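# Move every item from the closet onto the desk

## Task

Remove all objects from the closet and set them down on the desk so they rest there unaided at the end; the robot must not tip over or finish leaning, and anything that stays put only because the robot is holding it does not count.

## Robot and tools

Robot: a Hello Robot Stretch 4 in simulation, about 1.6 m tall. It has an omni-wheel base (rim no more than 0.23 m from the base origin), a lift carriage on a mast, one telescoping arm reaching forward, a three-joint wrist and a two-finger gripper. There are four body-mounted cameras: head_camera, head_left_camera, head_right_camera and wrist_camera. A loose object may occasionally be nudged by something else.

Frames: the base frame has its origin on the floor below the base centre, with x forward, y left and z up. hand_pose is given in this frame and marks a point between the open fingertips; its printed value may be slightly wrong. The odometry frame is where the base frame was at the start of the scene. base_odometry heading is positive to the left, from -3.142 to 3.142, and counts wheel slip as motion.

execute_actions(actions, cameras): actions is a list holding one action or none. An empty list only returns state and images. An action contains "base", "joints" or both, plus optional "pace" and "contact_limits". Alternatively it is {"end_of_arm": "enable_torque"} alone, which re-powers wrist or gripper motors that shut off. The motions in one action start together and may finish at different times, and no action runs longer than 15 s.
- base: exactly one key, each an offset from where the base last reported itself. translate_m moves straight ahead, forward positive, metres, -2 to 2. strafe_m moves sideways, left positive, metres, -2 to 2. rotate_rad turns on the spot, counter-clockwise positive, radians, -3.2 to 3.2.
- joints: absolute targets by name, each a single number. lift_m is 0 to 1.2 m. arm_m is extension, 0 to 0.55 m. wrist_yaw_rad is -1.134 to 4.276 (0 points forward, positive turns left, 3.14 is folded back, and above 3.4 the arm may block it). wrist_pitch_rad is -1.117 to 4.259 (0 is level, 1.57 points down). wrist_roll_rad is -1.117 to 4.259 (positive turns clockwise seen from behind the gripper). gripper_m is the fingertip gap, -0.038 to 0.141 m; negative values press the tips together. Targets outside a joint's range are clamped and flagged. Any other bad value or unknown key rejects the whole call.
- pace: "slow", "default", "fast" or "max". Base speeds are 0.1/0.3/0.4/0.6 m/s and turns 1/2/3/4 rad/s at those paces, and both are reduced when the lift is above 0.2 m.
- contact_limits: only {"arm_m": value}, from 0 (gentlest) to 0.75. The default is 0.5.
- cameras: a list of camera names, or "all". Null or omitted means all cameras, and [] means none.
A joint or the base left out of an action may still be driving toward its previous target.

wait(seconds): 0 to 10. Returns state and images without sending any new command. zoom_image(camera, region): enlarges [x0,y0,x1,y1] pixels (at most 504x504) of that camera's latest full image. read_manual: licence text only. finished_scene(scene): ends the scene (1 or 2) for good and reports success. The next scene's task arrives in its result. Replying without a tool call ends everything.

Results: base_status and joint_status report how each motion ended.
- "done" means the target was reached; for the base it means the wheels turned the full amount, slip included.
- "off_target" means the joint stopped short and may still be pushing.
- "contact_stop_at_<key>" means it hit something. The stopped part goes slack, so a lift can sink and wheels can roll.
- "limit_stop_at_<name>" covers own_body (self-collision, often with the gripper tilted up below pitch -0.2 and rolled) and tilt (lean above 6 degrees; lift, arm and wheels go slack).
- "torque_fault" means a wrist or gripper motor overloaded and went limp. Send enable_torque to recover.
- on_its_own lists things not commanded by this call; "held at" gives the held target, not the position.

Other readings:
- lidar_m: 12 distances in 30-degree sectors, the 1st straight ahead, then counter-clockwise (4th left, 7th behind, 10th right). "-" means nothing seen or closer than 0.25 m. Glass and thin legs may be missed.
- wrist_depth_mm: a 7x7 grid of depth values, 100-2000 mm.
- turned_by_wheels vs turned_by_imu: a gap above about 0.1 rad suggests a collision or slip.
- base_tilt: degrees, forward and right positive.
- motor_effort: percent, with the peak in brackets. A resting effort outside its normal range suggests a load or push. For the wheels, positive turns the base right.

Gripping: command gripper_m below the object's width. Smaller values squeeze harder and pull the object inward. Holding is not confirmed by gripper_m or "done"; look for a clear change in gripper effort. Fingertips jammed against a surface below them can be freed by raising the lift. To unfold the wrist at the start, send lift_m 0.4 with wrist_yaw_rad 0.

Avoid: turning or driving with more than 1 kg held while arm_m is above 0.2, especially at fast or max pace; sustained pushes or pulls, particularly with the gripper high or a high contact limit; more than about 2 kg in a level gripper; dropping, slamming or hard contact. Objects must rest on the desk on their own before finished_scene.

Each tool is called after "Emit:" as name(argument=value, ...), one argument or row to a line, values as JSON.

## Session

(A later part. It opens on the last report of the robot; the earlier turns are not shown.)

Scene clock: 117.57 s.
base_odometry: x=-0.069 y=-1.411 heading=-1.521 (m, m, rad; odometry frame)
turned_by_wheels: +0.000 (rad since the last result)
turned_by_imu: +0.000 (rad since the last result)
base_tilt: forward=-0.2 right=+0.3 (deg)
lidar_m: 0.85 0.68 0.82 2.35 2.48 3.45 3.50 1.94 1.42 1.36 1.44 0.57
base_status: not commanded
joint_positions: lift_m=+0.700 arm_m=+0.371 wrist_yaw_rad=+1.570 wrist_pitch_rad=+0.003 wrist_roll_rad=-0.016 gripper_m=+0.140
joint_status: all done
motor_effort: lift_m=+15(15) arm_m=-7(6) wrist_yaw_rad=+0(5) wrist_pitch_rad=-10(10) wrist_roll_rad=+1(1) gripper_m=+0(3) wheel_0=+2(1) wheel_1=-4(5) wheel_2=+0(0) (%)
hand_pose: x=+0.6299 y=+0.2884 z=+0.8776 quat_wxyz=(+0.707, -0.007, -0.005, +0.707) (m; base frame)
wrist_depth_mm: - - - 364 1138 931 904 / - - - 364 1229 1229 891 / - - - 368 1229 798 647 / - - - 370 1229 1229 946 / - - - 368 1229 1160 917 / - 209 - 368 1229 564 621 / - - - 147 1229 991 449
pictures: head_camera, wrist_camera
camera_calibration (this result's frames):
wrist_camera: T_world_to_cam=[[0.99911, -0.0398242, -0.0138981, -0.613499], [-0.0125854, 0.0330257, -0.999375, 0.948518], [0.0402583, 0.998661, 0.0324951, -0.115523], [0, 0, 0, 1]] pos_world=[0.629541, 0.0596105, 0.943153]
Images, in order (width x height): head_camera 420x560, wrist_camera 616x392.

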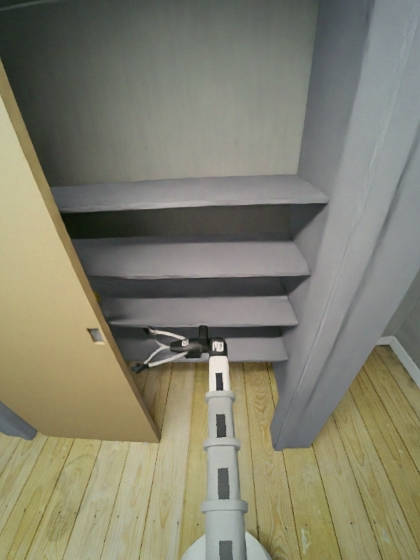

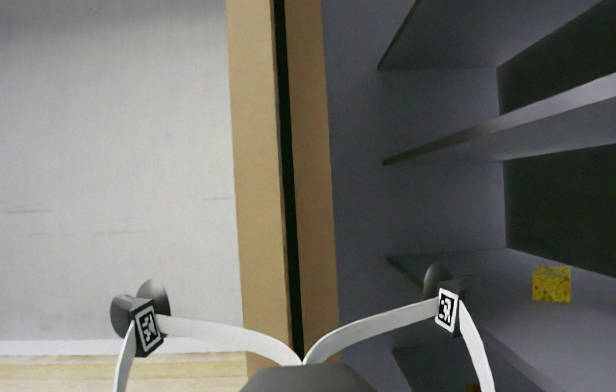

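Emit:
execute_actions(
  actions=[
    {"base":{"strafe_m":0.17},"joints":{"arm_m":0.36}},
  ],
  cameras=["wrist_camera"],
)

Emit:
execute_actions(
  actions=[
    {"joints":{"gripper_m":0.02}},
  ],
  cameras=["wrist_camera"],
)

Emit:
execute_actions(
  actions=[
    {"base":{"strafe_m":-0.15},"pace":"slow"},
  ],
  cameras=["wrist_camera","head_camera"],
)

Scene clock: 120.13 s.
base_odometry: x=+0.100 y=-1.403 heading=-1.522 (m, m, rad; odometry frame)
turned_by_wheels: -0.001 (rad since the last result)
turned_by_imu: -0.001 (rad since the last result)
base_tilt: forward=-0.1 right=+0.2 (deg)
lidar_m: 0.85 0.60 0.82 2.17 2.27 3.19 3.49 2.17 1.56 1.53 0.77 0.68
base_status: done
joint_positions: lift_m=+0.700 arm_m=+0.361 wrist_yaw_rad=+1.571 wrist_pitch_rad=+0.003 wrist_roll_rad=-0.016 gripper_m=+0.140
joint_status: all done
motor_effort: lift_m=+15(15) arm_m=-6(6) wrist_yaw_rad=-5(6) wrist_pitch_rad=-9(10) wrist_roll_rad=+1(0) gripper_m=+1(0) wheel_0=-9(10) wheel_1=+3(14) wheel_2=-1(1) (%)
hand_pose: x=+0.6192 y=+0.2886 z=+0.8776 quat_wxyz=(+0.707, -0.007, -0.005, +0.707) (m; base frame)
wrist_depth_mm: - - 138 202 960 946 891 / - - 138 201 1060 1060 946 / - - 138 202 1060 842 654 / - - 138 202 1060 1060 991 / - - 139 203 946 1060 931 / - - 139 203 198 647 627 / - 1983 139 139 1042 1025 459
pictures: wrist_camera
camera_calibration (this result's frames):
wrist_camera: T_world_to_cam=[[0.999173, -0.0382059, -0.0138974, -0.603319], [-0.0126382, 0.0330053, -0.999375, 0.948417], [0.0386407, 0.998725, 0.0324952, -0.114251], [0, 0, 0, 1]] pos_world=[0.619221, 0.0597519, 0.943153]
Images, in order (width x height): wrist_camera 616x392.

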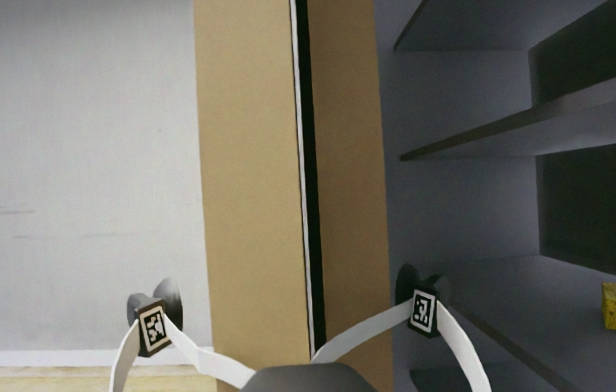

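Scene clock: 122.30 s.
base_odometry: x=+0.101 y=-1.403 heading=-1.520 (m, m, rad; odometry frame)
turned_by_wheels: +0.002 (rad since the last result)
turned_by_imu: +0.001 (rad since the last result)
base_tilt: forward=-0.2 right=+0.3 (deg)
lidar_m: 0.85 0.56 0.81 2.16 2.28 3.22 3.50 2.14 1.59 1.53 0.76 0.69
base_status: not commanded
joint_positions: lift_m=+0.700 arm_m=+0.361 wrist_yaw_rad=+1.556 wrist_pitch_rad=+0.004 wrist_roll_rad=-0.016 gripper_m=+0.020
joint_status: all done
on_its_own: wrist_yaw_rad is at rest, and its effort (+40) is outside its rest range (-13 to +13)
motor_effort: lift_m=+15(15) arm_m=-5(6) wrist_yaw_rad=+40(40) wrist_pitch_rad=-13(13) wrist_roll_rad=-1(0) gripper_m=-27(25) wheel_0=+5(9) wheel_1=+2(3) wheel_2=+5(5) (%)
hand_pose: x=+0.6236 y=+0.2871 z=+0.8773 quat_wxyz=(+0.712, -0.007, -0.004, +0.702) (m; base frame)
wrist_depth_mm: - - 121 185 976 917 891 / - - 122 186 1060 1060 931 / - - 122 186 1060 820 654 / - - 122 187 1060 1060 976 / - - 122 187 1060 1078 946 / - - 123 187 188 647 627 / - 168 123 123 189 991 433
pictures: wrist_camera
camera_calibration (this result's frames):
wrist_camera: T_world_to_cam=[[0.998448, -0.0539374, -0.013853, -0.602812], [-0.0121366, 0.0320198, -0.999414, 0.948182], [0.0543494, 0.998031, 0.0313155, -0.121563], [0, 0, 0, 1]] pos_world=[0.619992, 0.0584485, 0.943082]
Images, in order (width x height): wrist_camera 616x392.

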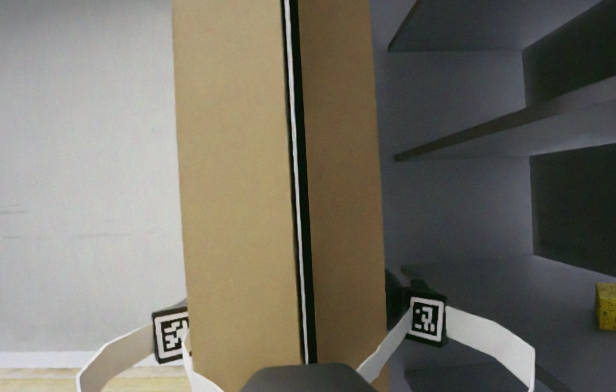

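Scene clock: 124.93 s.
base_odometry: x=-0.049 y=-1.411 heading=-1.519 (m, m, rad; odometry frame)
turned_by_wheels: +0.001 (rad since the last result)
turned_by_imu: +0.004 (rad since the last result)
base_tilt: forward=-0.3 right=+0.1 (deg)
lidar_m: 0.85 0.59 0.84 2.30 2.44 3.46 3.50 1.95 1.43 1.37 1.47 0.58
base_status: done
joint_positions: lift_m=+0.700 arm_m=+0.361 wrist_yaw_rad=+1.567 wrist_pitch_rad=+0.004 wrist_roll_rad=-0.016 gripper_m=+0.020
joint_status: not commanded
motor_effort: lift_m=+15(15) arm_m=-5(5) wrist_yaw_rad=+7(40) wrist_pitch_rad=-14(15) wrist_roll_rad=+0(1) gripper_m=-24(30) wheel_0=+15(20) wheel_1=-6(18) wheel_2=+10(10) (%)
hand_pose: x=+0.6204 y=+0.2882 z=+0.8772 quat_wxyz=(+0.708, -0.007, -0.004, +0.706) (m; base frame)
wrist_depth_mm: - - 121 185 1008 931 917 / - - 122 185 1182 1182 946 / - - 122 185 1182 831 661 / - - 122 186 1160 1205 991 / - - 122 186 1098 1182 946 / - - 122 186 186 647 615 / - 167 123 123 187 1008 459
pictures: head_camera, wrist_camera
camera_calibration (this result's frames):
wrist_camera: T_world_to_cam=[[0.998989, -0.0427714, -0.0138398, -0.603116], [-0.0124861, 0.0317562, -0.999418, 0.948371], [0.043186, 0.99858, 0.0311901, -0.115516], [0, 0, 0, 1]] pos_world=[0.619336, 0.0594388, 0.943075]
Images, in order (width x height): head_camera 420x560, wrist_camera 616x392.

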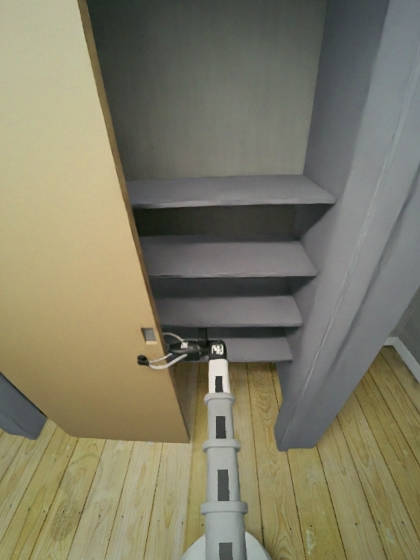

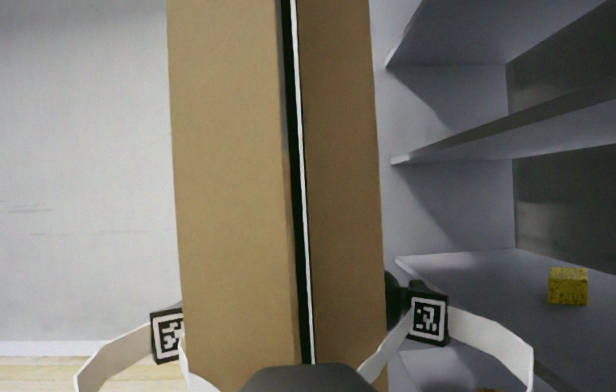

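Emit:
execute_actions(
  actions=[
    {"base":{"strafe_m":-0.2},"pace":"slow"},
  ],
  cameras=["head_camera","head_left_camera"],
)

Scene clock: 128.57 s.
base_odometry: x=-0.248 y=-1.421 heading=-1.516 (m, m, rad; odometry frame)
turned_by_wheels: +0.003 (rad since the last result)
turned_by_imu: +0.007 (rad since the last result)
base_tilt: forward=-0.4 right=+0.2 (deg)
lidar_m: 0.52 0.57 0.84 2.51 2.65 3.55 3.50 1.67 1.22 1.18 1.24 0.55
base_status: done
joint_positions: lift_m=+0.700 arm_m=+0.361 wrist_yaw_rad=+1.583 wrist_pitch_rad=+0.004 wrist_roll_rad=-0.016 gripper_m=+0.020
joint_status: not commanded
on_its_own: wrist_yaw_rad is at rest, and its effort (-37) is outside its rest range (-13 to +13)
motor_effort: lift_m=+15(15) arm_m=-3(5) wrist_yaw_rad=-37(37) wrist_pitch_rad=-13(14) wrist_roll_rad=+0(0) gripper_m=-24(27) wheel_0=+23(25) wheel_1=+1(9) wheel_2=+8(8) (%)
hand_pose: x=+0.6154 y=+0.2895 z=+0.8773 quat_wxyz=(+0.703, -0.007, -0.004, +0.711) (m; base frame)
wrist_depth_mm: - - 120 181 946 946 904 / - - 120 182 1281 1255 991 / - - 120 182 1366 866 661 / - - 120 183 1366 1366 1025 / - - 121 183 1060 1160 960 / - - 121 183 183 647 627 / - 167 121 121 184 960 462
pictures: head_camera, head_left_camera
Images, in order (width x height): head_camera 420x560, head_left_camera 420x672.

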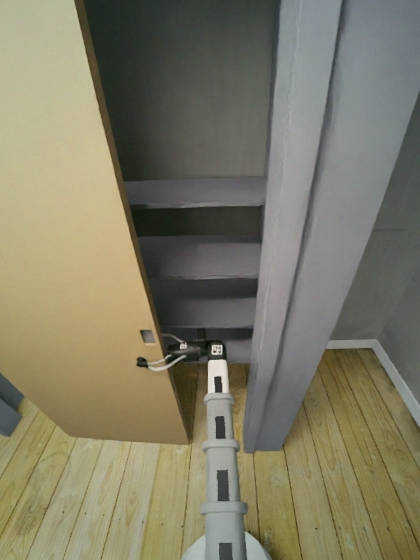

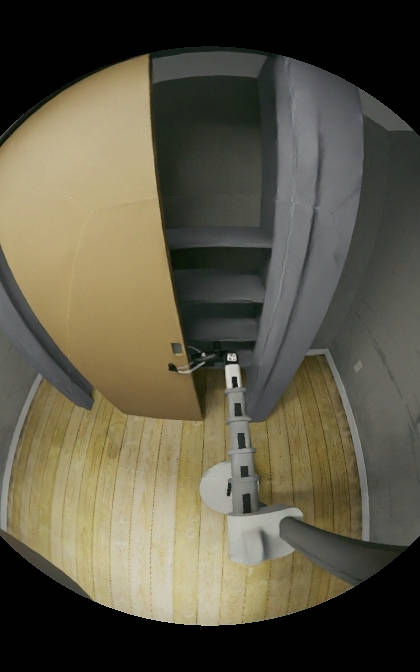

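Emit:
execute_actions(
  actions=[
    {"base":{"strafe_m":0.07},"joints":{"gripper_m":0.14},"pace":"slow"},
  ],
  cameras=[],
)

Emit:
execute_actions(
  actions=[
    {"base":{"strafe_m":-0.08},"pace":"slow"},
  ],
  cameras=["head_camera","wrist_camera"],
)

Scene clock: 134.47 s.
base_odometry: x=-0.178 y=-1.417 heading=-1.516 (m, m, rad; odometry frame)
turned_by_wheels: +0.000 (rad since the last result)
turned_by_imu: -0.017 (rad since the last result)
base_tilt: forward=-0.2 right=+0.3 (deg)
lidar_m: 0.84 0.59 0.78 2.44 2.55 3.55 3.52 1.76 1.25 1.23 1.31 0.52
base_status: done
joint_positions: lift_m=+0.700 arm_m=+0.359 wrist_yaw_rad=+1.575 wrist_pitch_rad=+0.001 wrist_roll_rad=-0.016 gripper_m=+0.140
joint_status: all done
on_its_own: wrist_yaw_rad is at rest, and its effort (-16) is outside its rest range (-13 to +13)
motor_effort: lift_m=+19(19) arm_m=+5(6) wrist_yaw_rad=-16(94) wrist_pitch_rad=-5(47) wrist_roll_rad=+0(9) gripper_m=-1(24) wheel_0=+1(19) wheel_1=+9(21) wheel_2=-9(11) (%)
hand_pose: x=+0.6160 y=+0.2889 z=+0.8777 quat_wxyz=(+0.705, -0.006, -0.005, +0.709) (m; base frame)
wrist_depth_mm: - - 145 208 1182 904 878 / - - 145 208 1336 1255 878 / - - 145 210 1336 798 627 / - - 146 209 1336 1336 976 / - - 146 210 1308 1182 931 / - 211 146 211 215 564 634 / - 1921 146 147 1255 991 449
pictures: none
No camera images: the call's "cameras" was empty. Leave "cameras" out to get every camera's image.

Scene clock: 136.43 s.
base_odometry: x=-0.258 y=-1.422 heading=-1.516 (m, m, rad; odometry frame)
turned_by_wheels: +0.000 (rad since the last result)
turned_by_imu: +0.000 (rad since the last result)
base_tilt: forward=-0.3 right=+0.2 (deg)
lidar_m: 0.51 0.62 0.77 2.51 2.66 3.57 3.53 1.65 1.19 1.15 1.22 0.52
base_status: done
joint_positions: lift_m=+0.700 arm_m=+0.359 wrist_yaw_rad=+1.570 wrist_pitch_rad=+0.002 wrist_roll_rad=-0.016 gripper_m=+0.140
joint_status: not commanded
motor_effort: lift_m=+19(19) arm_m=+5(5) wrist_yaw_rad=-1(19) wrist_pitch_rad=-8(7) wrist_roll_rad=+0(1) gripper_m=-1(0) wheel_0=+5(9) wheel_1=-7(11) wheel_2=+0(7) (%)
hand_pose: x=+0.6175 y=+0.2884 z=+0.8775 quat_wxyz=(+0.707, -0.007, -0.005, +0.707) (m; base frame)
wrist_depth_mm: - - 223 287 1229 931 904 / - - 224 310 1397 1255 891 / - - 223 289 1464 788 640 / - - 224 289 1397 1397 931 / - - 225 287 1397 1138 917 / - 210 225 289 1366 559 627 / - - 226 147 1281 976 449
pictures: head_camera, wrist_camera
camera_calibration (this result's frames):
wrist_camera: T_world_to_cam=[[0.999125, -0.0395138, -0.0136958, -0.601432], [-0.0123602, 0.0338475, -0.999351, 0.947889], [0.0399517, 0.998646, 0.0333295, -0.115588], [0, 0, 0, 1]] pos_world=[0.61724, 0.0595831, 0.942889]
Images, in order (width x height): head_camera 420x560, wrist_camera 616x392.

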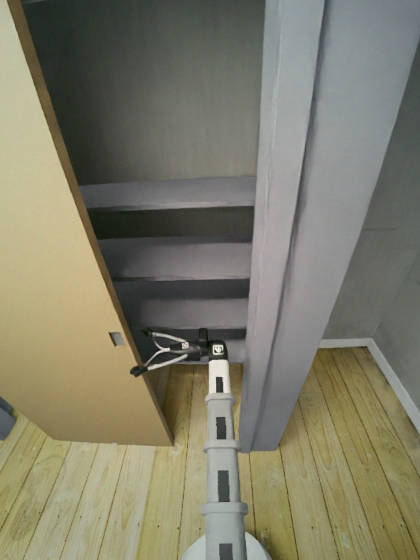

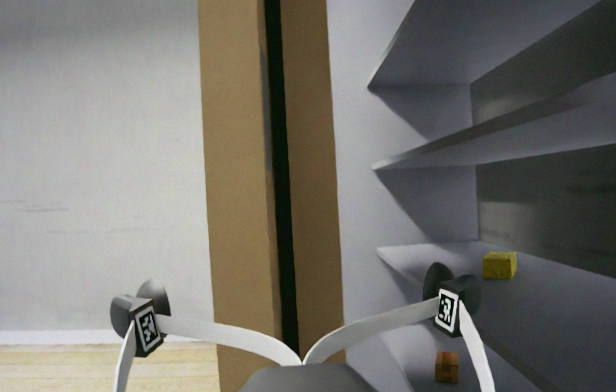

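Emit:
execute_actions(
  actions=[
    {"base":{"strafe_m":-0.025},"pace":"slow"},
  ],
  cameras=[],
)

Emit:
execute_actions(
  actions=[
    {"base":{"translate_m":-0.05},"joints":{"arm_m":0.05},"contact_limits":{"arm_m":0.2}},
  ],
  cameras=[],
)

Emit:
execute_actions(
  actions=[
    {"base":{"strafe_m":0.85},"joints":{"wrist_yaw_rad":0,"gripper_m":-0.02,"lift_m":0.847}},
  ],
)

Scene clock: 139.37 s.
base_odometry: x=-0.283 y=-1.423 heading=-1.516 (m, m, rad; odometry frame)
turned_by_wheels: +0.000 (rad since the last result)
turned_by_imu: -0.001 (rad since the last result)
base_tilt: forward=-0.3 right=+0.3 (deg)
lidar_m: 0.51 0.62 0.80 2.55 2.65 3.57 3.51 1.63 1.17 1.13 1.22 0.53
base_status: done
joint_positions: lift_m=+0.700 arm_m=+0.359 wrist_yaw_rad=+1.570 wrist_pitch_rad=+0.002 wrist_roll_rad=-0.016 gripper_m=+0.140
joint_status: not commanded
motor_effort: lift_m=+19(19) arm_m=+6(5) wrist_yaw_rad=-2(1) wrist_pitch_rad=-7(7) wrist_roll_rad=+1(1) gripper_m=+0(1) wheel_0=+4(11) wheel_1=-6(16) wheel_2=+0(1) (%)
hand_pose: x=+0.6175 y=+0.2884 z=+0.8775 quat_wxyz=(+0.707, -0.007, -0.005, +0.707) (m; base frame)
wrist_depth_mm: - - 247 310 1229 917 891 / - - 249 312 1464 1255 904 / - - 249 312 1430 788 647 / - - 249 310 1397 1397 960 / - - 250 314 1430 1160 904 / - 209 251 315 1397 559 634 / - - 1863 147 1281 768 445
pictures: none
No camera images: the call's "cameras" was empty. Leave "cameras" out to get every camera's image.

Scene clock: 141.40 s.
base_odometry: x=-0.285 y=-1.373 heading=-1.517 (m, m, rad; odometry frame)
turned_by_wheels: +0.000 (rad since the last result)
turned_by_imu: -0.001 (rad since the last result)
base_tilt: forward=-0.2 right=+0.4 (deg)
lidar_m: 0.56 0.67 0.88 2.57 2.70 3.53 3.02 1.65 1.17 1.14 1.23 0.59
base_status: done
joint_positions: lift_m=+0.700 arm_m=+0.051 wrist_yaw_rad=+1.570 wrist_pitch_rad=+0.002 wrist_roll_rad=-0.016 gripper_m=+0.140
joint_status: all done
motor_effort: lift_m=+19(19) arm_m=-7(11) wrist_yaw_rad=+0(0) wrist_pitch_rad=-8(8) wrist_roll_rad=+2(0) gripper_m=+1(1) wheel_0=-5(8) wheel_1=-5(6) wheel_2=+4(13) (%)
contact_limits: arm_m 0.2
hand_pose: x=+0.3098 y=+0.2884 z=+0.8775 quat_wxyz=(+0.707, -0.007, -0.005, +0.707) (m; base frame)
wrist_depth_mm: - - - - 1336 591 424 / - - - - 1366 597 433 / - - - - 1308 621 442 / - - - - 1366 627 449 / - - - - 1366 640 452 / - 209 - - 1008 525 452 / - - - 147 1366 603 455
pictures: none
No camera images: the call's "cameras" was empty. Leave "cameras" out to get every camera's image.

Scene clock: 145.57 s.
base_odometry: x=+0.563 y=-1.327 heading=-1.517 (m, m, rad; odometry frame)
turned_by_wheels: +0.000 (rad since the last result)
turned_by_imu: +0.000 (rad since the last result)
base_tilt: forward=-0.3 right=+0.2 (deg)
lidar_m: 0.59 0.64 0.90 1.70 1.80 2.51 3.43 2.80 2.07 1.98 1.09 0.63
base_status: done
joint_positions: lift_m=+0.847 arm_m=+0.051 wrist_yaw_rad=+0.000 wrist_pitch_rad=+0.002 wrist_roll_rad=-0.016 gripper_m=-0.020
joint_status: all done
motor_effort: lift_m=+21(24) arm_m=-7(7) wrist_yaw_rad=-2(5) wrist_pitch_rad=-8(9) wrist_roll_rad=+1(1) gripper_m=-11(7) wheel_0=-2(11) wheel_1=+4(16) wheel_2=+0(3) (%)
hand_pose: x=+0.5107 y=-0.0874 z=+1.0243 quat_wxyz=(+1.000, -0.008, +0.001, +0.000) (m; base frame)
wrist_depth_mm: 342 343 343 347 347 349 347 / 343 342 343 347 349 349 349 / 343 345 345 345 347 349 351 / 345 343 347 347 349 349 351 / 343 345 347 347 351 351 355 / 345 345 349 202 349 351 351 / 345 347 180 178 351 351 355
pictures: head_camera, head_left_camera, head_right_camera, wrist_camera
camera_calibration (this result's frames):
wrist_camera: T_world_to_cam=[[-0.0387414, -0.999155, -0.0136924, -0.0613376], [0.0335552, 0.0123941, -0.99936, 1.08061], [0.998686, -0.0391761, 0.0330467, -0.320905], [0, 0, 0, 1]] pos_world=[0.281847, -0.0872509, 1.08969]
Images, in order (width x height): head_camera 420x560, head_left_camera 420x672, head_right_camera 420x672, wrist_camera 616x392.

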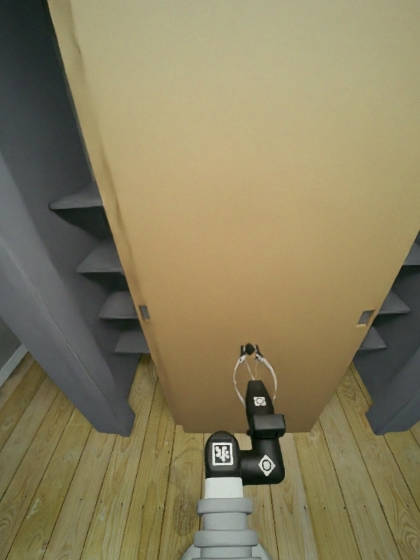

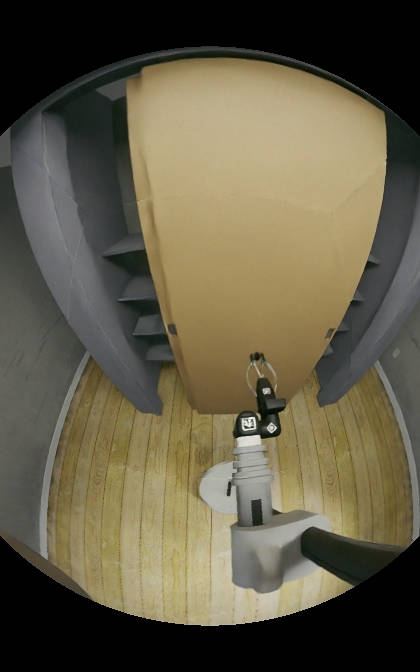

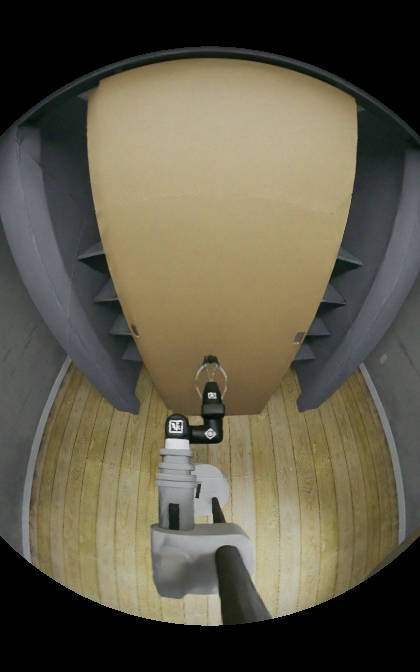

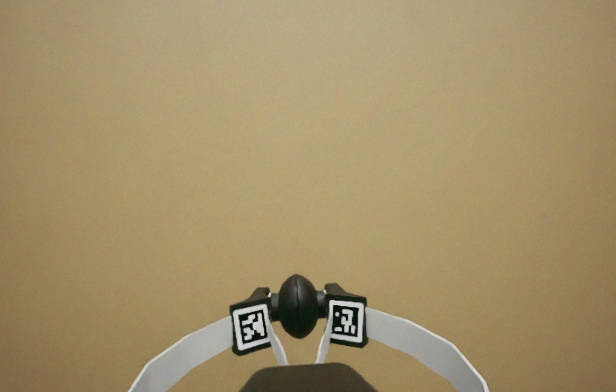

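Emit:
execute_actions(
  actions=[
    {"base":{"strafe_m":0.62}},
  ],
  cameras=["wrist_camera"],
)

Emit:
execute_actions(
  actions=[
    {"joints":{"arm_m":0.27},"contact_limits":{"arm_m":0.2}},
  ],
  cameras=["wrist_camera","head_camera"],
)

Scene clock: 151.40 s.
base_odometry: x=+1.182 y=-1.293 heading=-1.516 (m, m, rad; odometry frame)
turned_by_wheels: +0.000 (rad since the last result)
turned_by_imu: -0.001 (rad since the last result)
base_tilt: forward=-0.2 right=+0.2 (deg)
lidar_m: 0.59 1.41 1.12 1.08 1.15 1.61 3.39 2.86 2.73 2.62 0.86 0.73
base_status: done
joint_positions: lift_m=+0.847 arm_m=+0.051 wrist_yaw_rad=+0.000 wrist_pitch_rad=+0.002 wrist_roll_rad=-0.016 gripper_m=-0.020
joint_status: not commanded
motor_effort: lift_m=+21(21) arm_m=-7(7) wrist_yaw_rad=-1(1) wrist_pitch_rad=-8(8) wrist_roll_rad=+1(2) gripper_m=-10(10) wheel_0=-3(9) wheel_1=+6(13) wheel_2=+0(1) (%)
hand_pose: x=+0.5107 y=-0.0874 z=+1.0243 quat_wxyz=(+1.000, -0.008, +0.001, +0.000) (m; base frame)
wrist_depth_mm: 343 345 332 1078 1078 676 415 / 345 345 336 809 842 691 415 / 345 347 334 1078 1078 1098 415 / 349 349 336 1060 1078 960 418 / 349 349 336 1118 1098 1078 424 / 349 351 338 202 1098 904 418 / 349 351 180 178 732 436 418
pictures: wrist_camera
camera_calibration (this result's frames):
wrist_camera: T_world_to_cam=[[-0.0388873, -0.99915, -0.0136923, -0.0613052], [0.0335571, 0.0123891, -0.99936, 1.08062], [0.99868, -0.0393219, 0.0330468, -0.320904], [0, 0, 0, 1]] pos_world=[0.281834, -0.0872596, 1.08969]
Images, in order (width x height): wrist_camera 616x392.

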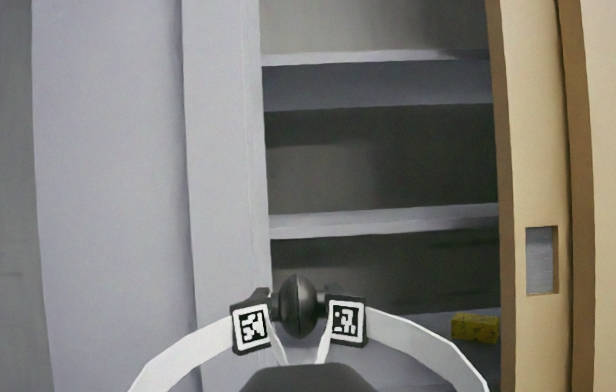

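Scene clock: 153.17 s.
base_odometry: x=+1.182 y=-1.293 heading=-1.517 (m, m, rad; odometry frame)
turned_by_wheels: -0.001 (rad since the last result)
turned_by_imu: -0.001 (rad since the last result)
base_tilt: forward=-0.2 right=+0.3 (deg)
lidar_m: 0.59 1.42 1.12 1.08 1.13 1.62 3.41 2.88 2.73 2.63 0.88 0.71
base_status: not commanded
joint_positions: lift_m=+0.847 arm_m=+0.268 wrist_yaw_rad=-0.013 wrist_pitch_rad=+0.002 wrist_roll_rad=-0.016 gripper_m=-0.020
joint_status: all done
on_its_own: wrist_yaw_rad is at rest, and its effort (+35) is outside its rest range (-13 to +13)
motor_effort: lift_m=+21(21) arm_m=+10(12) wrist_yaw_rad=+35(35) wrist_pitch_rad=-8(8) wrist_roll_rad=+1(2) gripper_m=-14(15) wheel_0=-5(5) wheel_1=+4(6) wheel_2=-4(4) (%)
contact_limits: arm_m 0.2
hand_pose: x=+0.7266 y=-0.0910 z=+1.0243 quat_wxyz=(+1.000, -0.008, +0.001, -0.006) (m; base frame)
wrist_depth_mm: 118 119 236 544 554 559 564 / 119 120 230 809 842 866 891 / 119 121 224 854 878 878 891 / 119 120 214 878 878 878 891 / 120 121 207 621 569 878 891 / 120 121 173 201 186 891 904 / 120 121 155 175 750 668 723
pictures: head_camera, wrist_camera
camera_calibration (this result's frames):
wrist_camera: T_world_to_cam=[[-0.0514104, -0.998584, -0.013693, -0.0473656], [0.0337076, 0.0119683, -0.99936, 1.07327], [0.998109, -0.051839, 0.0330446, -0.537374], [0, 0, 0, 1]] pos_world=[0.497745, -0.0880007, 1.08969]
Images, in order (width x height): head_camera 420x560, wrist_camera 616x392.

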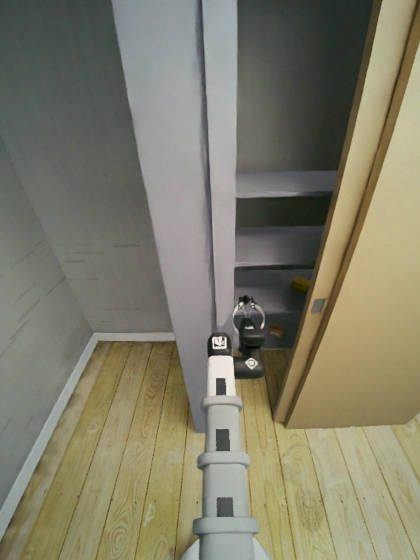

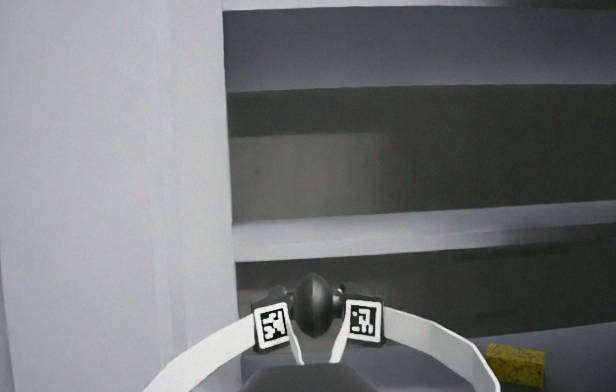

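Rubbing the jamb; push right now.

Emit:
execute_actions(
  actions=[
    {"base":{"strafe_m":-0.55},"pace":"slow"},
  ],
  cameras=["wrist_camera","head_camera"],
)

Scene clock: 160.47 s.
base_odometry: x=+0.633 y=-1.323 heading=-1.517 (m, m, rad; odometry frame)
turned_by_wheels: +0.000 (rad since the last result)
turned_by_imu: +0.003 (rad since the last result)
base_tilt: forward=-0.3 right=+0.2 (deg)
lidar_m: 0.65 0.78 0.89 1.61 1.71 2.45 3.42 2.84 2.15 2.05 0.85 0.63
base_status: done
joint_positions: lift_m=+0.847 arm_m=+0.269 wrist_yaw_rad=+0.005 wrist_pitch_rad=+0.003 wrist_roll_rad=-0.016 gripper_m=-0.020
joint_status: not commanded
on_its_own: wrist_yaw_rad is at rest, and its effort (-15) is outside its rest range (-13 to +13)
motor_effort: lift_m=+21(21) arm_m=+7(10) wrist_yaw_rad=-15(46) wrist_pitch_rad=-8(9) wrist_roll_rad=+1(2) gripper_m=-12(14) wheel_0=+8(26) wheel_1=-5(18) wheel_2=+0(5) (%)
hand_pose: x=+0.7285 y=-0.0861 z=+1.0242 quat_wxyz=(+1.000, -0.008, +0.001, +0.002) (m; base frame)
wrist_depth_mm: 473 500 530 525 178 178 - / 683 732 768 798 179 179 143 / 842 842 842 854 180 180 143 / 842 842 842 854 180 180 146 / 621 569 521 603 180 181 147 / 866 854 842 200 181 181 148 / 831 831 427 182 176 181 -
pictures: head_camera, wrist_camera
camera_calibration (this result's frames):
wrist_camera: T_world_to_cam=[[-0.034383, -0.999315, -0.0136832, -0.0548387], [0.0332755, 0.012539, -0.999368, 1.07345], [0.998855, -0.0348166, 0.0328216, -0.537915], [0, 0, 0, 1]] pos_world=[0.499693, -0.0869895, 1.08968]
Images, in order (width x height): head_camera 420x560, wrist_camera 616x392.

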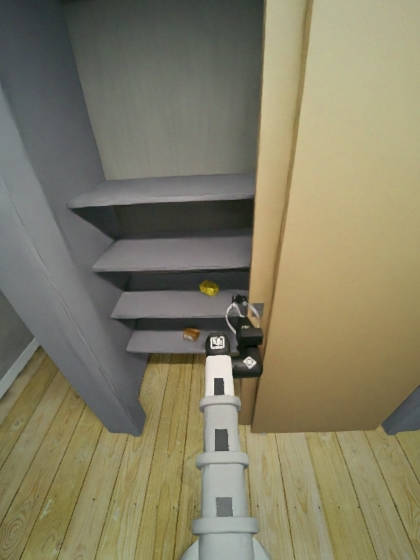

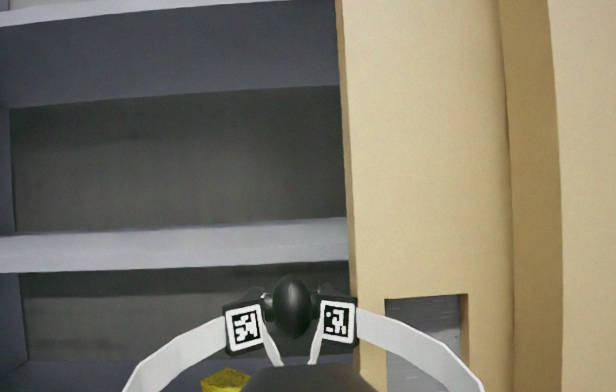

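Emit:
execute_actions(
  actions=[
    {"base":{"strafe_m":0.15},"joints":{"arm_m":0.1,"lift_m":0.76,"wrist_pitch_rad":0.3,"gripper_m":0.12}},
  ],
  cameras=["wrist_camera","head_camera"],
)

Scene clock: 163.10 s.
base_odometry: x=+0.783 y=-1.315 heading=-1.517 (m, m, rad; odometry frame)
turned_by_wheels: +0.000 (rad since the last result)
turned_by_imu: +0.000 (rad since the last result)
base_tilt: forward=-0.2 right=+0.2 (deg)
lidar_m: 0.90 0.71 1.54 1.49 1.55 2.23 3.41 2.91 2.28 2.21 0.88 0.68
base_status: done
joint_positions: lift_m=+0.760 arm_m=+0.101 wrist_yaw_rad=+0.000 wrist_pitch_rad=+0.302 wrist_roll_rad=-0.016 gripper_m=+0.120
joint_status: all done
motor_effort: lift_m=+14(21) arm_m=-7(9) wrist_yaw_rad=+0(15) wrist_pitch_rad=-7(6) wrist_roll_rad=+0(1) gripper_m=+0(11) wheel_0=-4(14) wheel_1=+4(19) wheel_2=+0(1) (%)
hand_pose: x=+0.5476 y=-0.0874 z=+0.8526 quat_wxyz=(+0.989, -0.008, +0.151, +0.001) (m; base frame)
wrist_depth_mm: 798 917 917 917 750 329 319 / 759 946 960 960 960 336 329 / 798 991 991 1008 1008 349 340 / 759 866 866 809 820 366 345 / 715 991 1098 1118 1098 382 349 / 788 891 976 976 205 397 357 / 741 768 778 145 798 418 370
pictures: head_camera, wrist_camera
camera_calibration (this result's frames):
wrist_camera: T_world_to_cam=[[-0.0412352, -0.999148, -0.00158992, -0.0712614], [-0.263276, 0.0124005, -0.964641, 1.04081], [0.963839, -0.0393586, -0.263563, -0.0801695], [0, 0, 0, 1]] pos_world=[0.348352, -0.0872625, 0.982764]
Images, in order (width x height): head_camera 420x560, wrist_camera 616x392.

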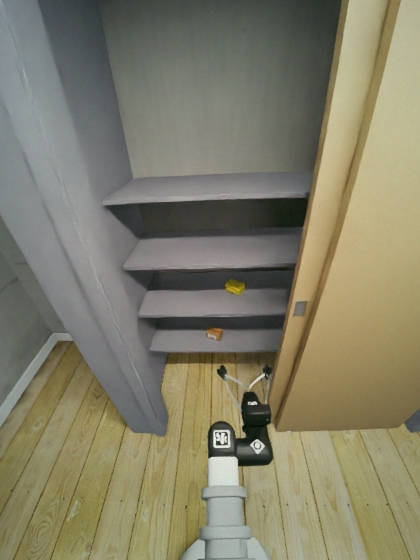

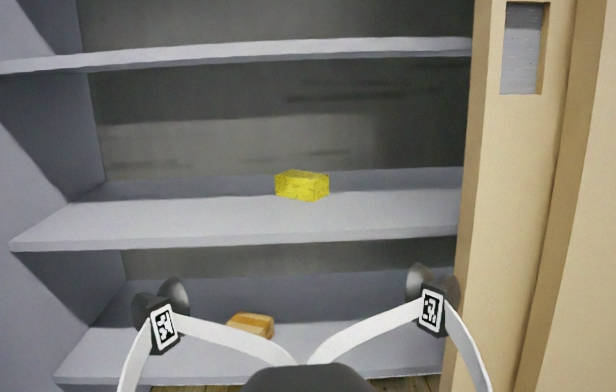

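Emit:
execute_actions(
  actions=[
    {"base":{"translate_m":0.3},"joints":{"arm_m":0.28,"lift_m":0.70,"gripper_m":0.13}},
  ],
  cameras=["wrist_camera"],
)

Scene clock: 166.23 s.
base_odometry: x=+0.799 y=-1.614 heading=-1.516 (m, m, rad; odometry frame)
turned_by_wheels: +0.000 (rad since the last result)
turned_by_imu: -0.001 (rad since the last result)
base_tilt: forward=-0.3 right=+0.2 (deg)
lidar_m: 0.61 0.45 0.44 1.47 1.55 2.19 3.76 3.10 2.29 1.17 0.45 0.44
base_status: done
joint_positions: lift_m=+0.700 arm_m=+0.279 wrist_yaw_rad=+0.000 wrist_pitch_rad=+0.302 wrist_roll_rad=-0.016 gripper_m=+0.130
joint_status: all done
motor_effort: lift_m=+14(11) arm_m=+7(10) wrist_yaw_rad=-1(2) wrist_pitch_rad=-8(8) wrist_roll_rad=+2(1) gripper_m=+0(1) wheel_0=+5(8) wheel_1=+6(12) wheel_2=-5(15) (%)
hand_pose: x=+0.7250 y=-0.0874 z=+0.7926 quat_wxyz=(+0.989, -0.008, +0.151, +0.001) (m; base frame)
wrist_depth_mm: 480 484 492 496 496 500 500 / 500 504 512 517 517 517 521 / 525 530 535 535 539 544 544 / 549 554 559 554 559 564 559 / 466 459 452 355 415 430 421 / 349 217 345 330 304 312 324 / 283 267 278 147 273 265 265
pictures: wrist_camera
camera_calibration (this result's frames):
wrist_camera: T_world_to_cam=[[-0.0410637, -0.999155, -0.00158968, -0.0641201], [-0.263284, 0.0123553, -0.964639, 1.0296], [0.963844, -0.0391931, -0.263569, -0.266948], [0, 0, 0, 1]] pos_world=[0.52574, -0.0872495, 0.922731]
Images, in order (width x height): wrist_camera 616x392.

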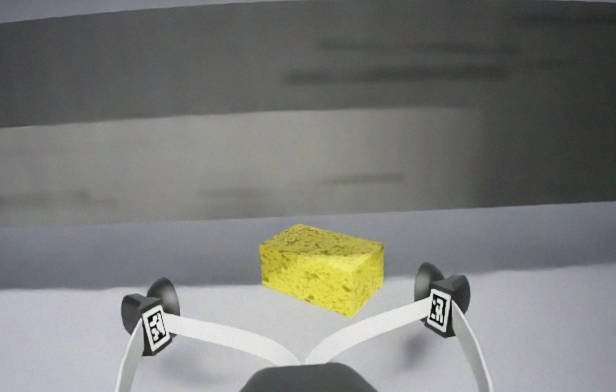

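Emit:
execute_actions(
  actions=[
    {"base":{"strafe_m":-0.025},"joints":{"arm_m":0.44,"lift_m":0.662,"gripper_m":0.14}},
  ],
  cameras=["wrist_camera"],
)

Emit:
execute_actions(
  actions=[
    {"joints":{"gripper_m":0.02}},
  ],
  cameras=["wrist_camera"],
)

Emit:
execute_actions(
  actions=[
    {"joints":{"lift_m":0.7}},
  ],
  cameras=["wrist_camera"],
)

Scene clock: 168.67 s.
base_odometry: x=+0.774 y=-1.616 heading=-1.516 (m, m, rad; odometry frame)
turned_by_wheels: +0.000 (rad since the last result)
turned_by_imu: +0.000 (rad since the last result)
base_tilt: forward=-0.3 right=+0.3 (deg)
lidar_m: 0.61 0.49 0.46 1.50 1.60 2.24 3.75 3.04 2.28 1.14 0.47 0.42
base_status: done
joint_positions: lift_m=+0.662 arm_m=+0.439 wrist_yaw_rad=+0.000 wrist_pitch_rad=+0.302 wrist_roll_rad=-0.016 gripper_m=+0.140
joint_status: all done
motor_effort: lift_m=+14(17) arm_m=+7(9) wrist_yaw_rad=-1(0) wrist_pitch_rad=-9(7) wrist_roll_rad=+2(1) gripper_m=-1(1) wheel_0=+2(11) wheel_1=-2(13) wheel_2=+0(3) (%)
hand_pose: x=+0.8850 y=-0.0874 z=+0.7546 quat_wxyz=(+0.989, -0.008, +0.151, +0.001) (m; base frame)
wrist_depth_mm: 336 340 343 345 347 349 349 / 351 353 355 357 362 362 364 / 368 370 375 377 377 379 382 / 389 387 392 394 394 399 402 / 379 375 370 362 353 347 340 / 283 210 203 202 199 243 262 / 229 220 196 147 187 215 215
pictures: wrist_camera
camera_calibration (this result's frames):
wrist_camera: T_world_to_cam=[[-0.0410792, -0.999155, -0.00158936, -0.0576013], [-0.263289, 0.0123593, -0.964638, 1.0351], [0.963842, -0.0392081, -0.263574, -0.431158], [0, 0, 0, 1]] pos_world=[0.685733, -0.0872507, 0.884764]
Images, in order (width x height): wrist_camera 616x392.

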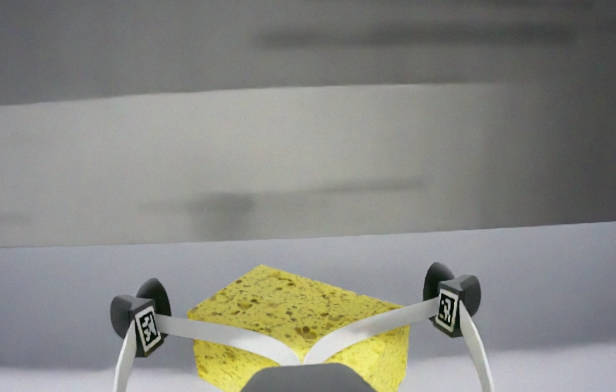

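Scene clock: 170.83 s.
base_odometry: x=+0.774 y=-1.616 heading=-1.516 (m, m, rad; odometry frame)
turned_by_wheels: +0.000 (rad since the last result)
turned_by_imu: +0.000 (rad since the last result)
base_tilt: forward=-0.2 right=+0.2 (deg)
lidar_m: 0.62 0.49 0.47 1.49 1.57 2.22 3.76 3.07 2.27 1.12 0.46 0.40
base_status: not commanded
joint_positions: lift_m=+0.662 arm_m=+0.439 wrist_yaw_rad=+0.000 wrist_pitch_rad=+0.302 wrist_roll_rad=-0.016 gripper_m=+0.020
joint_status: all done
motor_effort: lift_m=+14(14) arm_m=+7(7) wrist_yaw_rad=-1(1) wrist_pitch_rad=-8(8) wrist_roll_rad=+2(1) gripper_m=-19(19) wheel_0=+2(2) wheel_1=-2(2) wheel_2=+0(0) (%)
hand_pose: x=+0.8850 y=-0.0874 z=+0.7546 quat_wxyz=(+0.989, -0.008, +0.151, +0.001) (m; base frame)
wrist_depth_mm: 340 340 343 343 345 345 349 / 353 353 357 359 362 359 364 / 368 373 377 379 377 379 379 / 387 389 392 392 392 399 402 / 377 373 370 362 357 347 340 / 282 282 193 190 186 179 263 / 229 169 168 158 157 208 210
pictures: wrist_camera
camera_calibration (this result's frames):
wrist_camera: T_world_to_cam=[[-0.0410821, -0.999155, -0.00158953, -0.0575994], [-0.263289, 0.0123602, -0.964638, 1.0351], [0.963842, -0.0392109, -0.263574, -0.431159], [0, 0, 0, 1]] pos_world=[0.685733, -0.0872509, 0.884764]
Images, in order (width x height): wrist_camera 616x392.

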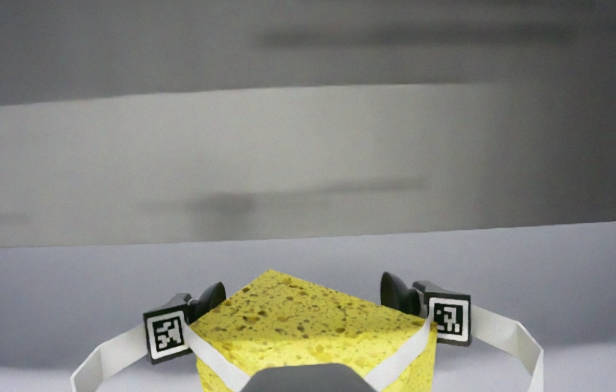

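Scene clock: 171.83 s.
base_odometry: x=+0.774 y=-1.616 heading=-1.516 (m, m, rad; odometry frame)
turned_by_wheels: +0.000 (rad since the last result)
turned_by_imu: +0.000 (rad since the last result)
base_tilt: forward=-0.3 right=+0.3 (deg)
lidar_m: 0.60 0.51 0.46 1.50 1.60 2.24 3.75 3.02 2.26 1.15 0.46 0.40
base_status: not commanded
joint_positions: lift_m=+0.700 arm_m=+0.439 wrist_yaw_rad=+0.000 wrist_pitch_rad=+0.302 wrist_roll_rad=-0.016 gripper_m=+0.020
joint_status: all done
motor_effort: lift_m=+21(24) arm_m=+7(7) wrist_yaw_rad=-1(1) wrist_pitch_rad=-8(8) wrist_roll_rad=+1(1) gripper_m=-18(19) wheel_0=+2(2) wheel_1=-3(3) wheel_2=+0(0) (%)
hand_pose: x=+0.8850 y=-0.0874 z=+0.7920 quat_wxyz=(+0.989, -0.008, +0.151, +0.001) (m; base frame)
wrist_depth_mm: 340 342 343 347 347 347 349 / 353 353 359 357 359 364 364 / 368 370 375 375 379 379 382 / 387 387 392 397 394 399 402 / 404 407 407 410 410 410 415 / 347 345 193 190 187 179 320 / 281 169 168 158 157 256 258
pictures: wrist_camera
camera_calibration (this result's frames):
wrist_camera: T_world_to_cam=[[-0.0410819, -0.999155, -0.00158945, -0.0575401], [-0.263289, 0.0123601, -0.964638, 1.07116], [0.963842, -0.0392107, -0.263574, -0.421308], [0, 0, 0, 1]] pos_world=[0.685735, -0.0872509, 0.922143]
Images, in order (width x height): wrist_camera 616x392.

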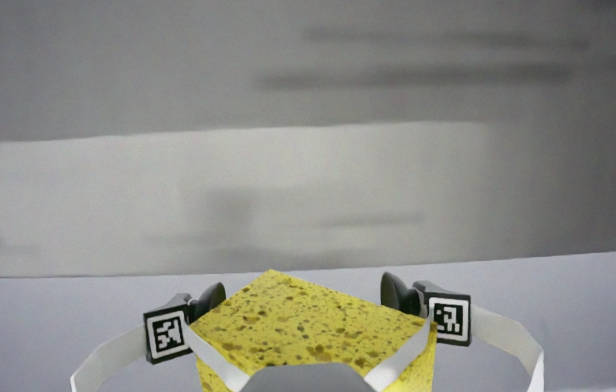

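Emit:
execute_actions(
  actions=[
    {"joints":{"arm_m":0.05}},
  ],
  cameras=[],
)

Emit:
execute_actions(
  actions=[
    {"base":{"translate_m":-0.6},"joints":{"lift_m":1.0}},
  ],
  cameras=[],
)

Emit:
execute_actions(
  actions=[
    {"base":{"rotate_rad":3.05}},
  ],
  cameras=[],
)

Emit:
execute_actions(
  actions=[
    {"base":{"strafe_m":1.0},"pace":"fast"},
  ],
  cameras=[],
)

Emit:
execute_actions(
  actions=[
    {"base":{"translate_m":1.3},"pace":"fast"},
  ],
  cameras=["wrist_camera","head_camera"],
)

Scene clock: 174.90 s.
base_odometry: x=+0.774 y=-1.616 heading=-1.516 (m, m, rad; odometry frame)
turned_by_wheels: +0.000 (rad since the last result)
turned_by_imu: -0.001 (rad since the last result)
base_tilt: forward=-0.3 right=+0.4 (deg)
lidar_m: 0.62 0.50 0.46 1.50 1.58 2.21 3.75 3.06 2.28 1.14 0.45 0.42
base_status: not commanded
joint_positions: lift_m=+0.700 arm_m=+0.051 wrist_yaw_rad=+0.000 wrist_pitch_rad=+0.303 wrist_roll_rad=-0.016 gripper_m=+0.020
joint_status: all done
motor_effort: lift_m=+22(21) arm_m=-7(7) wrist_yaw_rad=+0(3) wrist_pitch_rad=-9(8) wrist_roll_rad=+0(2) gripper_m=-18(17) wheel_0=+2(2) wheel_1=-3(3) wheel_2=+0(0) (%)
hand_pose: x=+0.4976 y=-0.0874 z=+0.7919 quat_wxyz=(+0.989, -0.008, +0.151, +0.001) (m; base frame)
wrist_depth_mm: 621 676 699 707 707 707 715 / 715 723 723 732 732 741 741 / 750 759 750 759 768 768 768 / 707 683 661 640 627 609 603 / 469 466 455 445 442 430 421 / 715 402 193 189 186 179 809 / 707 169 168 158 157 647 654
pictures: none
No camera images: the call's "cameras" was empty. Leave "cameras" out to get every camera's image.

Scene clock: 178.37 s.
base_odometry: x=+0.742 y=-1.017 heading=-1.517 (m, m, rad; odometry frame)
turned_by_wheels: +0.000 (rad since the last result)
turned_by_imu: +0.001 (rad since the last result)
base_tilt: forward=-0.2 right=+0.2 (deg)
lidar_m: 1.01 0.97 1.57 1.52 1.59 2.25 3.10 2.54 2.29 2.17 1.28 0.97
base_status: done
joint_positions: lift_m=+1.000 arm_m=+0.051 wrist_yaw_rad=+0.000 wrist_pitch_rad=+0.303 wrist_roll_rad=-0.016 gripper_m=+0.020
joint_status: all done
motor_effort: lift_m=+21(19) arm_m=-7(7) wrist_yaw_rad=-2(1) wrist_pitch_rad=-9(9) wrist_roll_rad=+2(1) gripper_m=-19(19) wheel_0=-5(10) wheel_1=-5(7) wheel_2=+3(14) (%)
hand_pose: x=+0.4976 y=-0.0874 z=+1.0919 quat_wxyz=(+0.989, -0.008, +0.151, +0.001) (m; base frame)
wrist_depth_mm: 854 1160 1138 1205 627 591 597 / 854 1255 1308 1308 661 615 621 / 715 1098 1205 1336 691 647 661 / 715 1281 1430 1430 723 676 683 / 707 1160 1229 1160 750 707 723 / 715 1060 193 190 187 179 768 / 750 169 168 158 157 798 798
pictures: none
No camera images: the call's "cameras" was empty. Leave "cameras" out to get every camera's image.

Scene clock: 181.57 s.
base_odometry: x=+0.742 y=-1.017 heading=+1.532 (m, m, rad; odometry frame)
turned_by_wheels: +3.049 (rad since the last result)
turned_by_imu: +3.028 (rad since the last result)
base_tilt: forward=-0.3 right=+0.3 (deg)
lidar_m: 2.34 2.37 2.29 2.14 1.42 0.97 0.95 1.00 1.60 1.52 1.57 2.07
base_status: done
joint_positions: lift_m=+1.000 arm_m=+0.051 wrist_yaw_rad=+0.000 wrist_pitch_rad=+0.303 wrist_roll_rad=-0.016 gripper_m=+0.020
joint_status: not commanded
motor_effort: lift_m=+21(21) arm_m=-7(7) wrist_yaw_rad=-2(1) wrist_pitch_rad=-8(9) wrist_roll_rad=+2(1) gripper_m=-19(19) wheel_0=-4(10) wheel_1=-7(12) wheel_2=-6(14) (%)
hand_pose: x=+0.4976 y=-0.0874 z=+1.0920 quat_wxyz=(+0.989, -0.008, +0.151, +0.001) (m; base frame)
wrist_depth_mm: - - - - - - 1756 / - - - - - - 1756 / - - - - - - 1808 / - - - - - - 1863 / - - - - - - 1921 / - - 193 190 187 179 1808 / 1708 169 169 158 156 1537 1537
pictures: none
No camera images: the call's "cameras" was empty. Leave "cameras" out to get every camera's image.

Scene clock: 185.67 s.
base_odometry: x=-0.257 y=-0.978 heading=+1.532 (m, m, rad; odometry frame)
turned_by_wheels: +0.000 (rad since the last result)
turned_by_imu: +0.000 (rad since the last result)
base_tilt: forward=-0.2 right=+0.2 (deg)
lidar_m: 2.22 1.78 1.26 1.15 1.18 1.60 0.95 1.00 1.71 2.55 2.59 3.21
base_status: done
joint_positions: lift_m=+1.000 arm_m=+0.051 wrist_yaw_rad=+0.000 wrist_pitch_rad=+0.303 wrist_roll_rad=-0.016 gripper_m=+0.020
joint_status: not commanded
motor_effort: lift_m=+21(21) arm_m=-7(7) wrist_yaw_rad=-2(1) wrist_pitch_rad=-9(9) wrist_roll_rad=+0(2) gripper_m=-19(18) wheel_0=-4(11) wheel_1=+5(17) wheel_2=+0(5) (%)
hand_pose: x=+0.4976 y=-0.0874 z=+1.0920 quat_wxyz=(+0.989, -0.008, +0.151, +0.001) (m; base frame)
wrist_depth_mm: - - - - - - - / - - - - - - - / - - - - - - - / - - - - - - - / - - - - - - - / - - 193 190 186 179 1921 / 1756 169 168 158 157 1576 1537
pictures: none
No camera images: the call's "cameras" was empty. Leave "cameras" out to get every camera's image.

Scene clock: 190.77 s.
base_odometry: x=-0.207 y=+0.321 heading=+1.533 (m, m, rad; odometry frame)
turned_by_wheels: +0.000 (rad since the last result)
turned_by_imu: -0.005 (rad since the last result)
base_tilt: forward=-0.3 right=+0.3 (deg)
lidar_m: 0.92 0.96 1.24 1.24 1.29 1.70 2.25 2.37 2.62 2.45 2.52 1.00
base_status: done
joint_positions: lift_m=+1.000 arm_m=+0.051 wrist_yaw_rad=+0.000 wrist_pitch_rad=+0.303 wrist_roll_rad=-0.016 gripper_m=+0.020
joint_status: not commanded
motor_effort: lift_m=+20(21) arm_m=-7(7) wrist_yaw_rad=+0(0) wrist_pitch_rad=-9(9) wrist_roll_rad=+2(1) gripper_m=-20(17) wheel_0=+4(9) wheel_1=+5(11) wheel_2=-4(16) (%)
hand_pose: x=+0.4976 y=-0.0874 z=+1.0920 quat_wxyz=(+0.989, -0.008, +0.151, +0.001) (m; base frame)
wrist_depth_mm: 1182 1281 1308 1336 1397 1430 1499 / 1281 1336 1336 1397 1430 1499 1537 / 1366 1366 1397 1464 1499 1537 1576 / 917 878 854 854 820 1618 1708 / 1499 1537 1537 1576 1661 1756 1808 / 1537 1537 193 190 187 179 1808 / 1576 169 168 158 156 1499 1537
pictures: head_camera, wrist_camera
camera_calibration (this result's frames):
wrist_camera: T_world_to_cam=[[-0.0411786, -0.999151, -0.00158016, -0.0729681], [-0.263642, 0.0123911, -0.964541, 1.25858], [0.963741, -0.0393019, -0.263929, 0.0316222], [0, 0, 0, 1]] pos_world=[0.298334, -0.0872585, 1.22218]
Images, in order (width x height): head_camera 420x560, wrist_camera 616x392.

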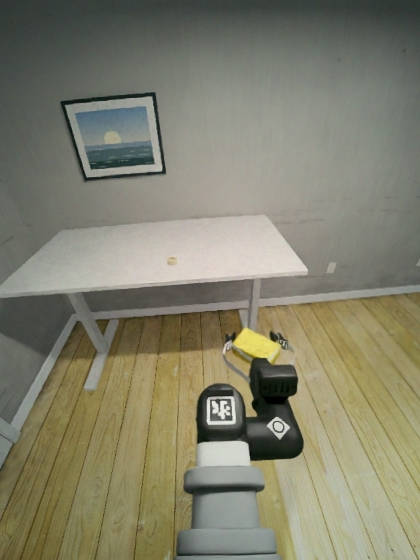

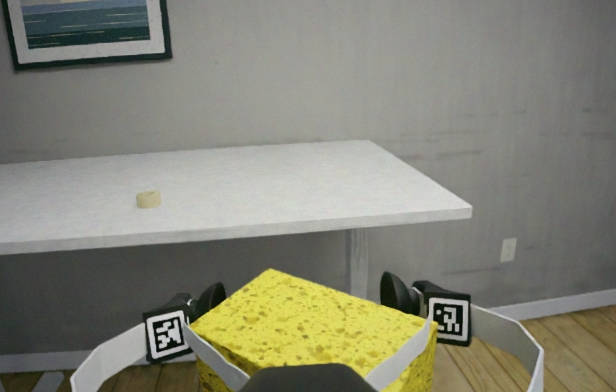

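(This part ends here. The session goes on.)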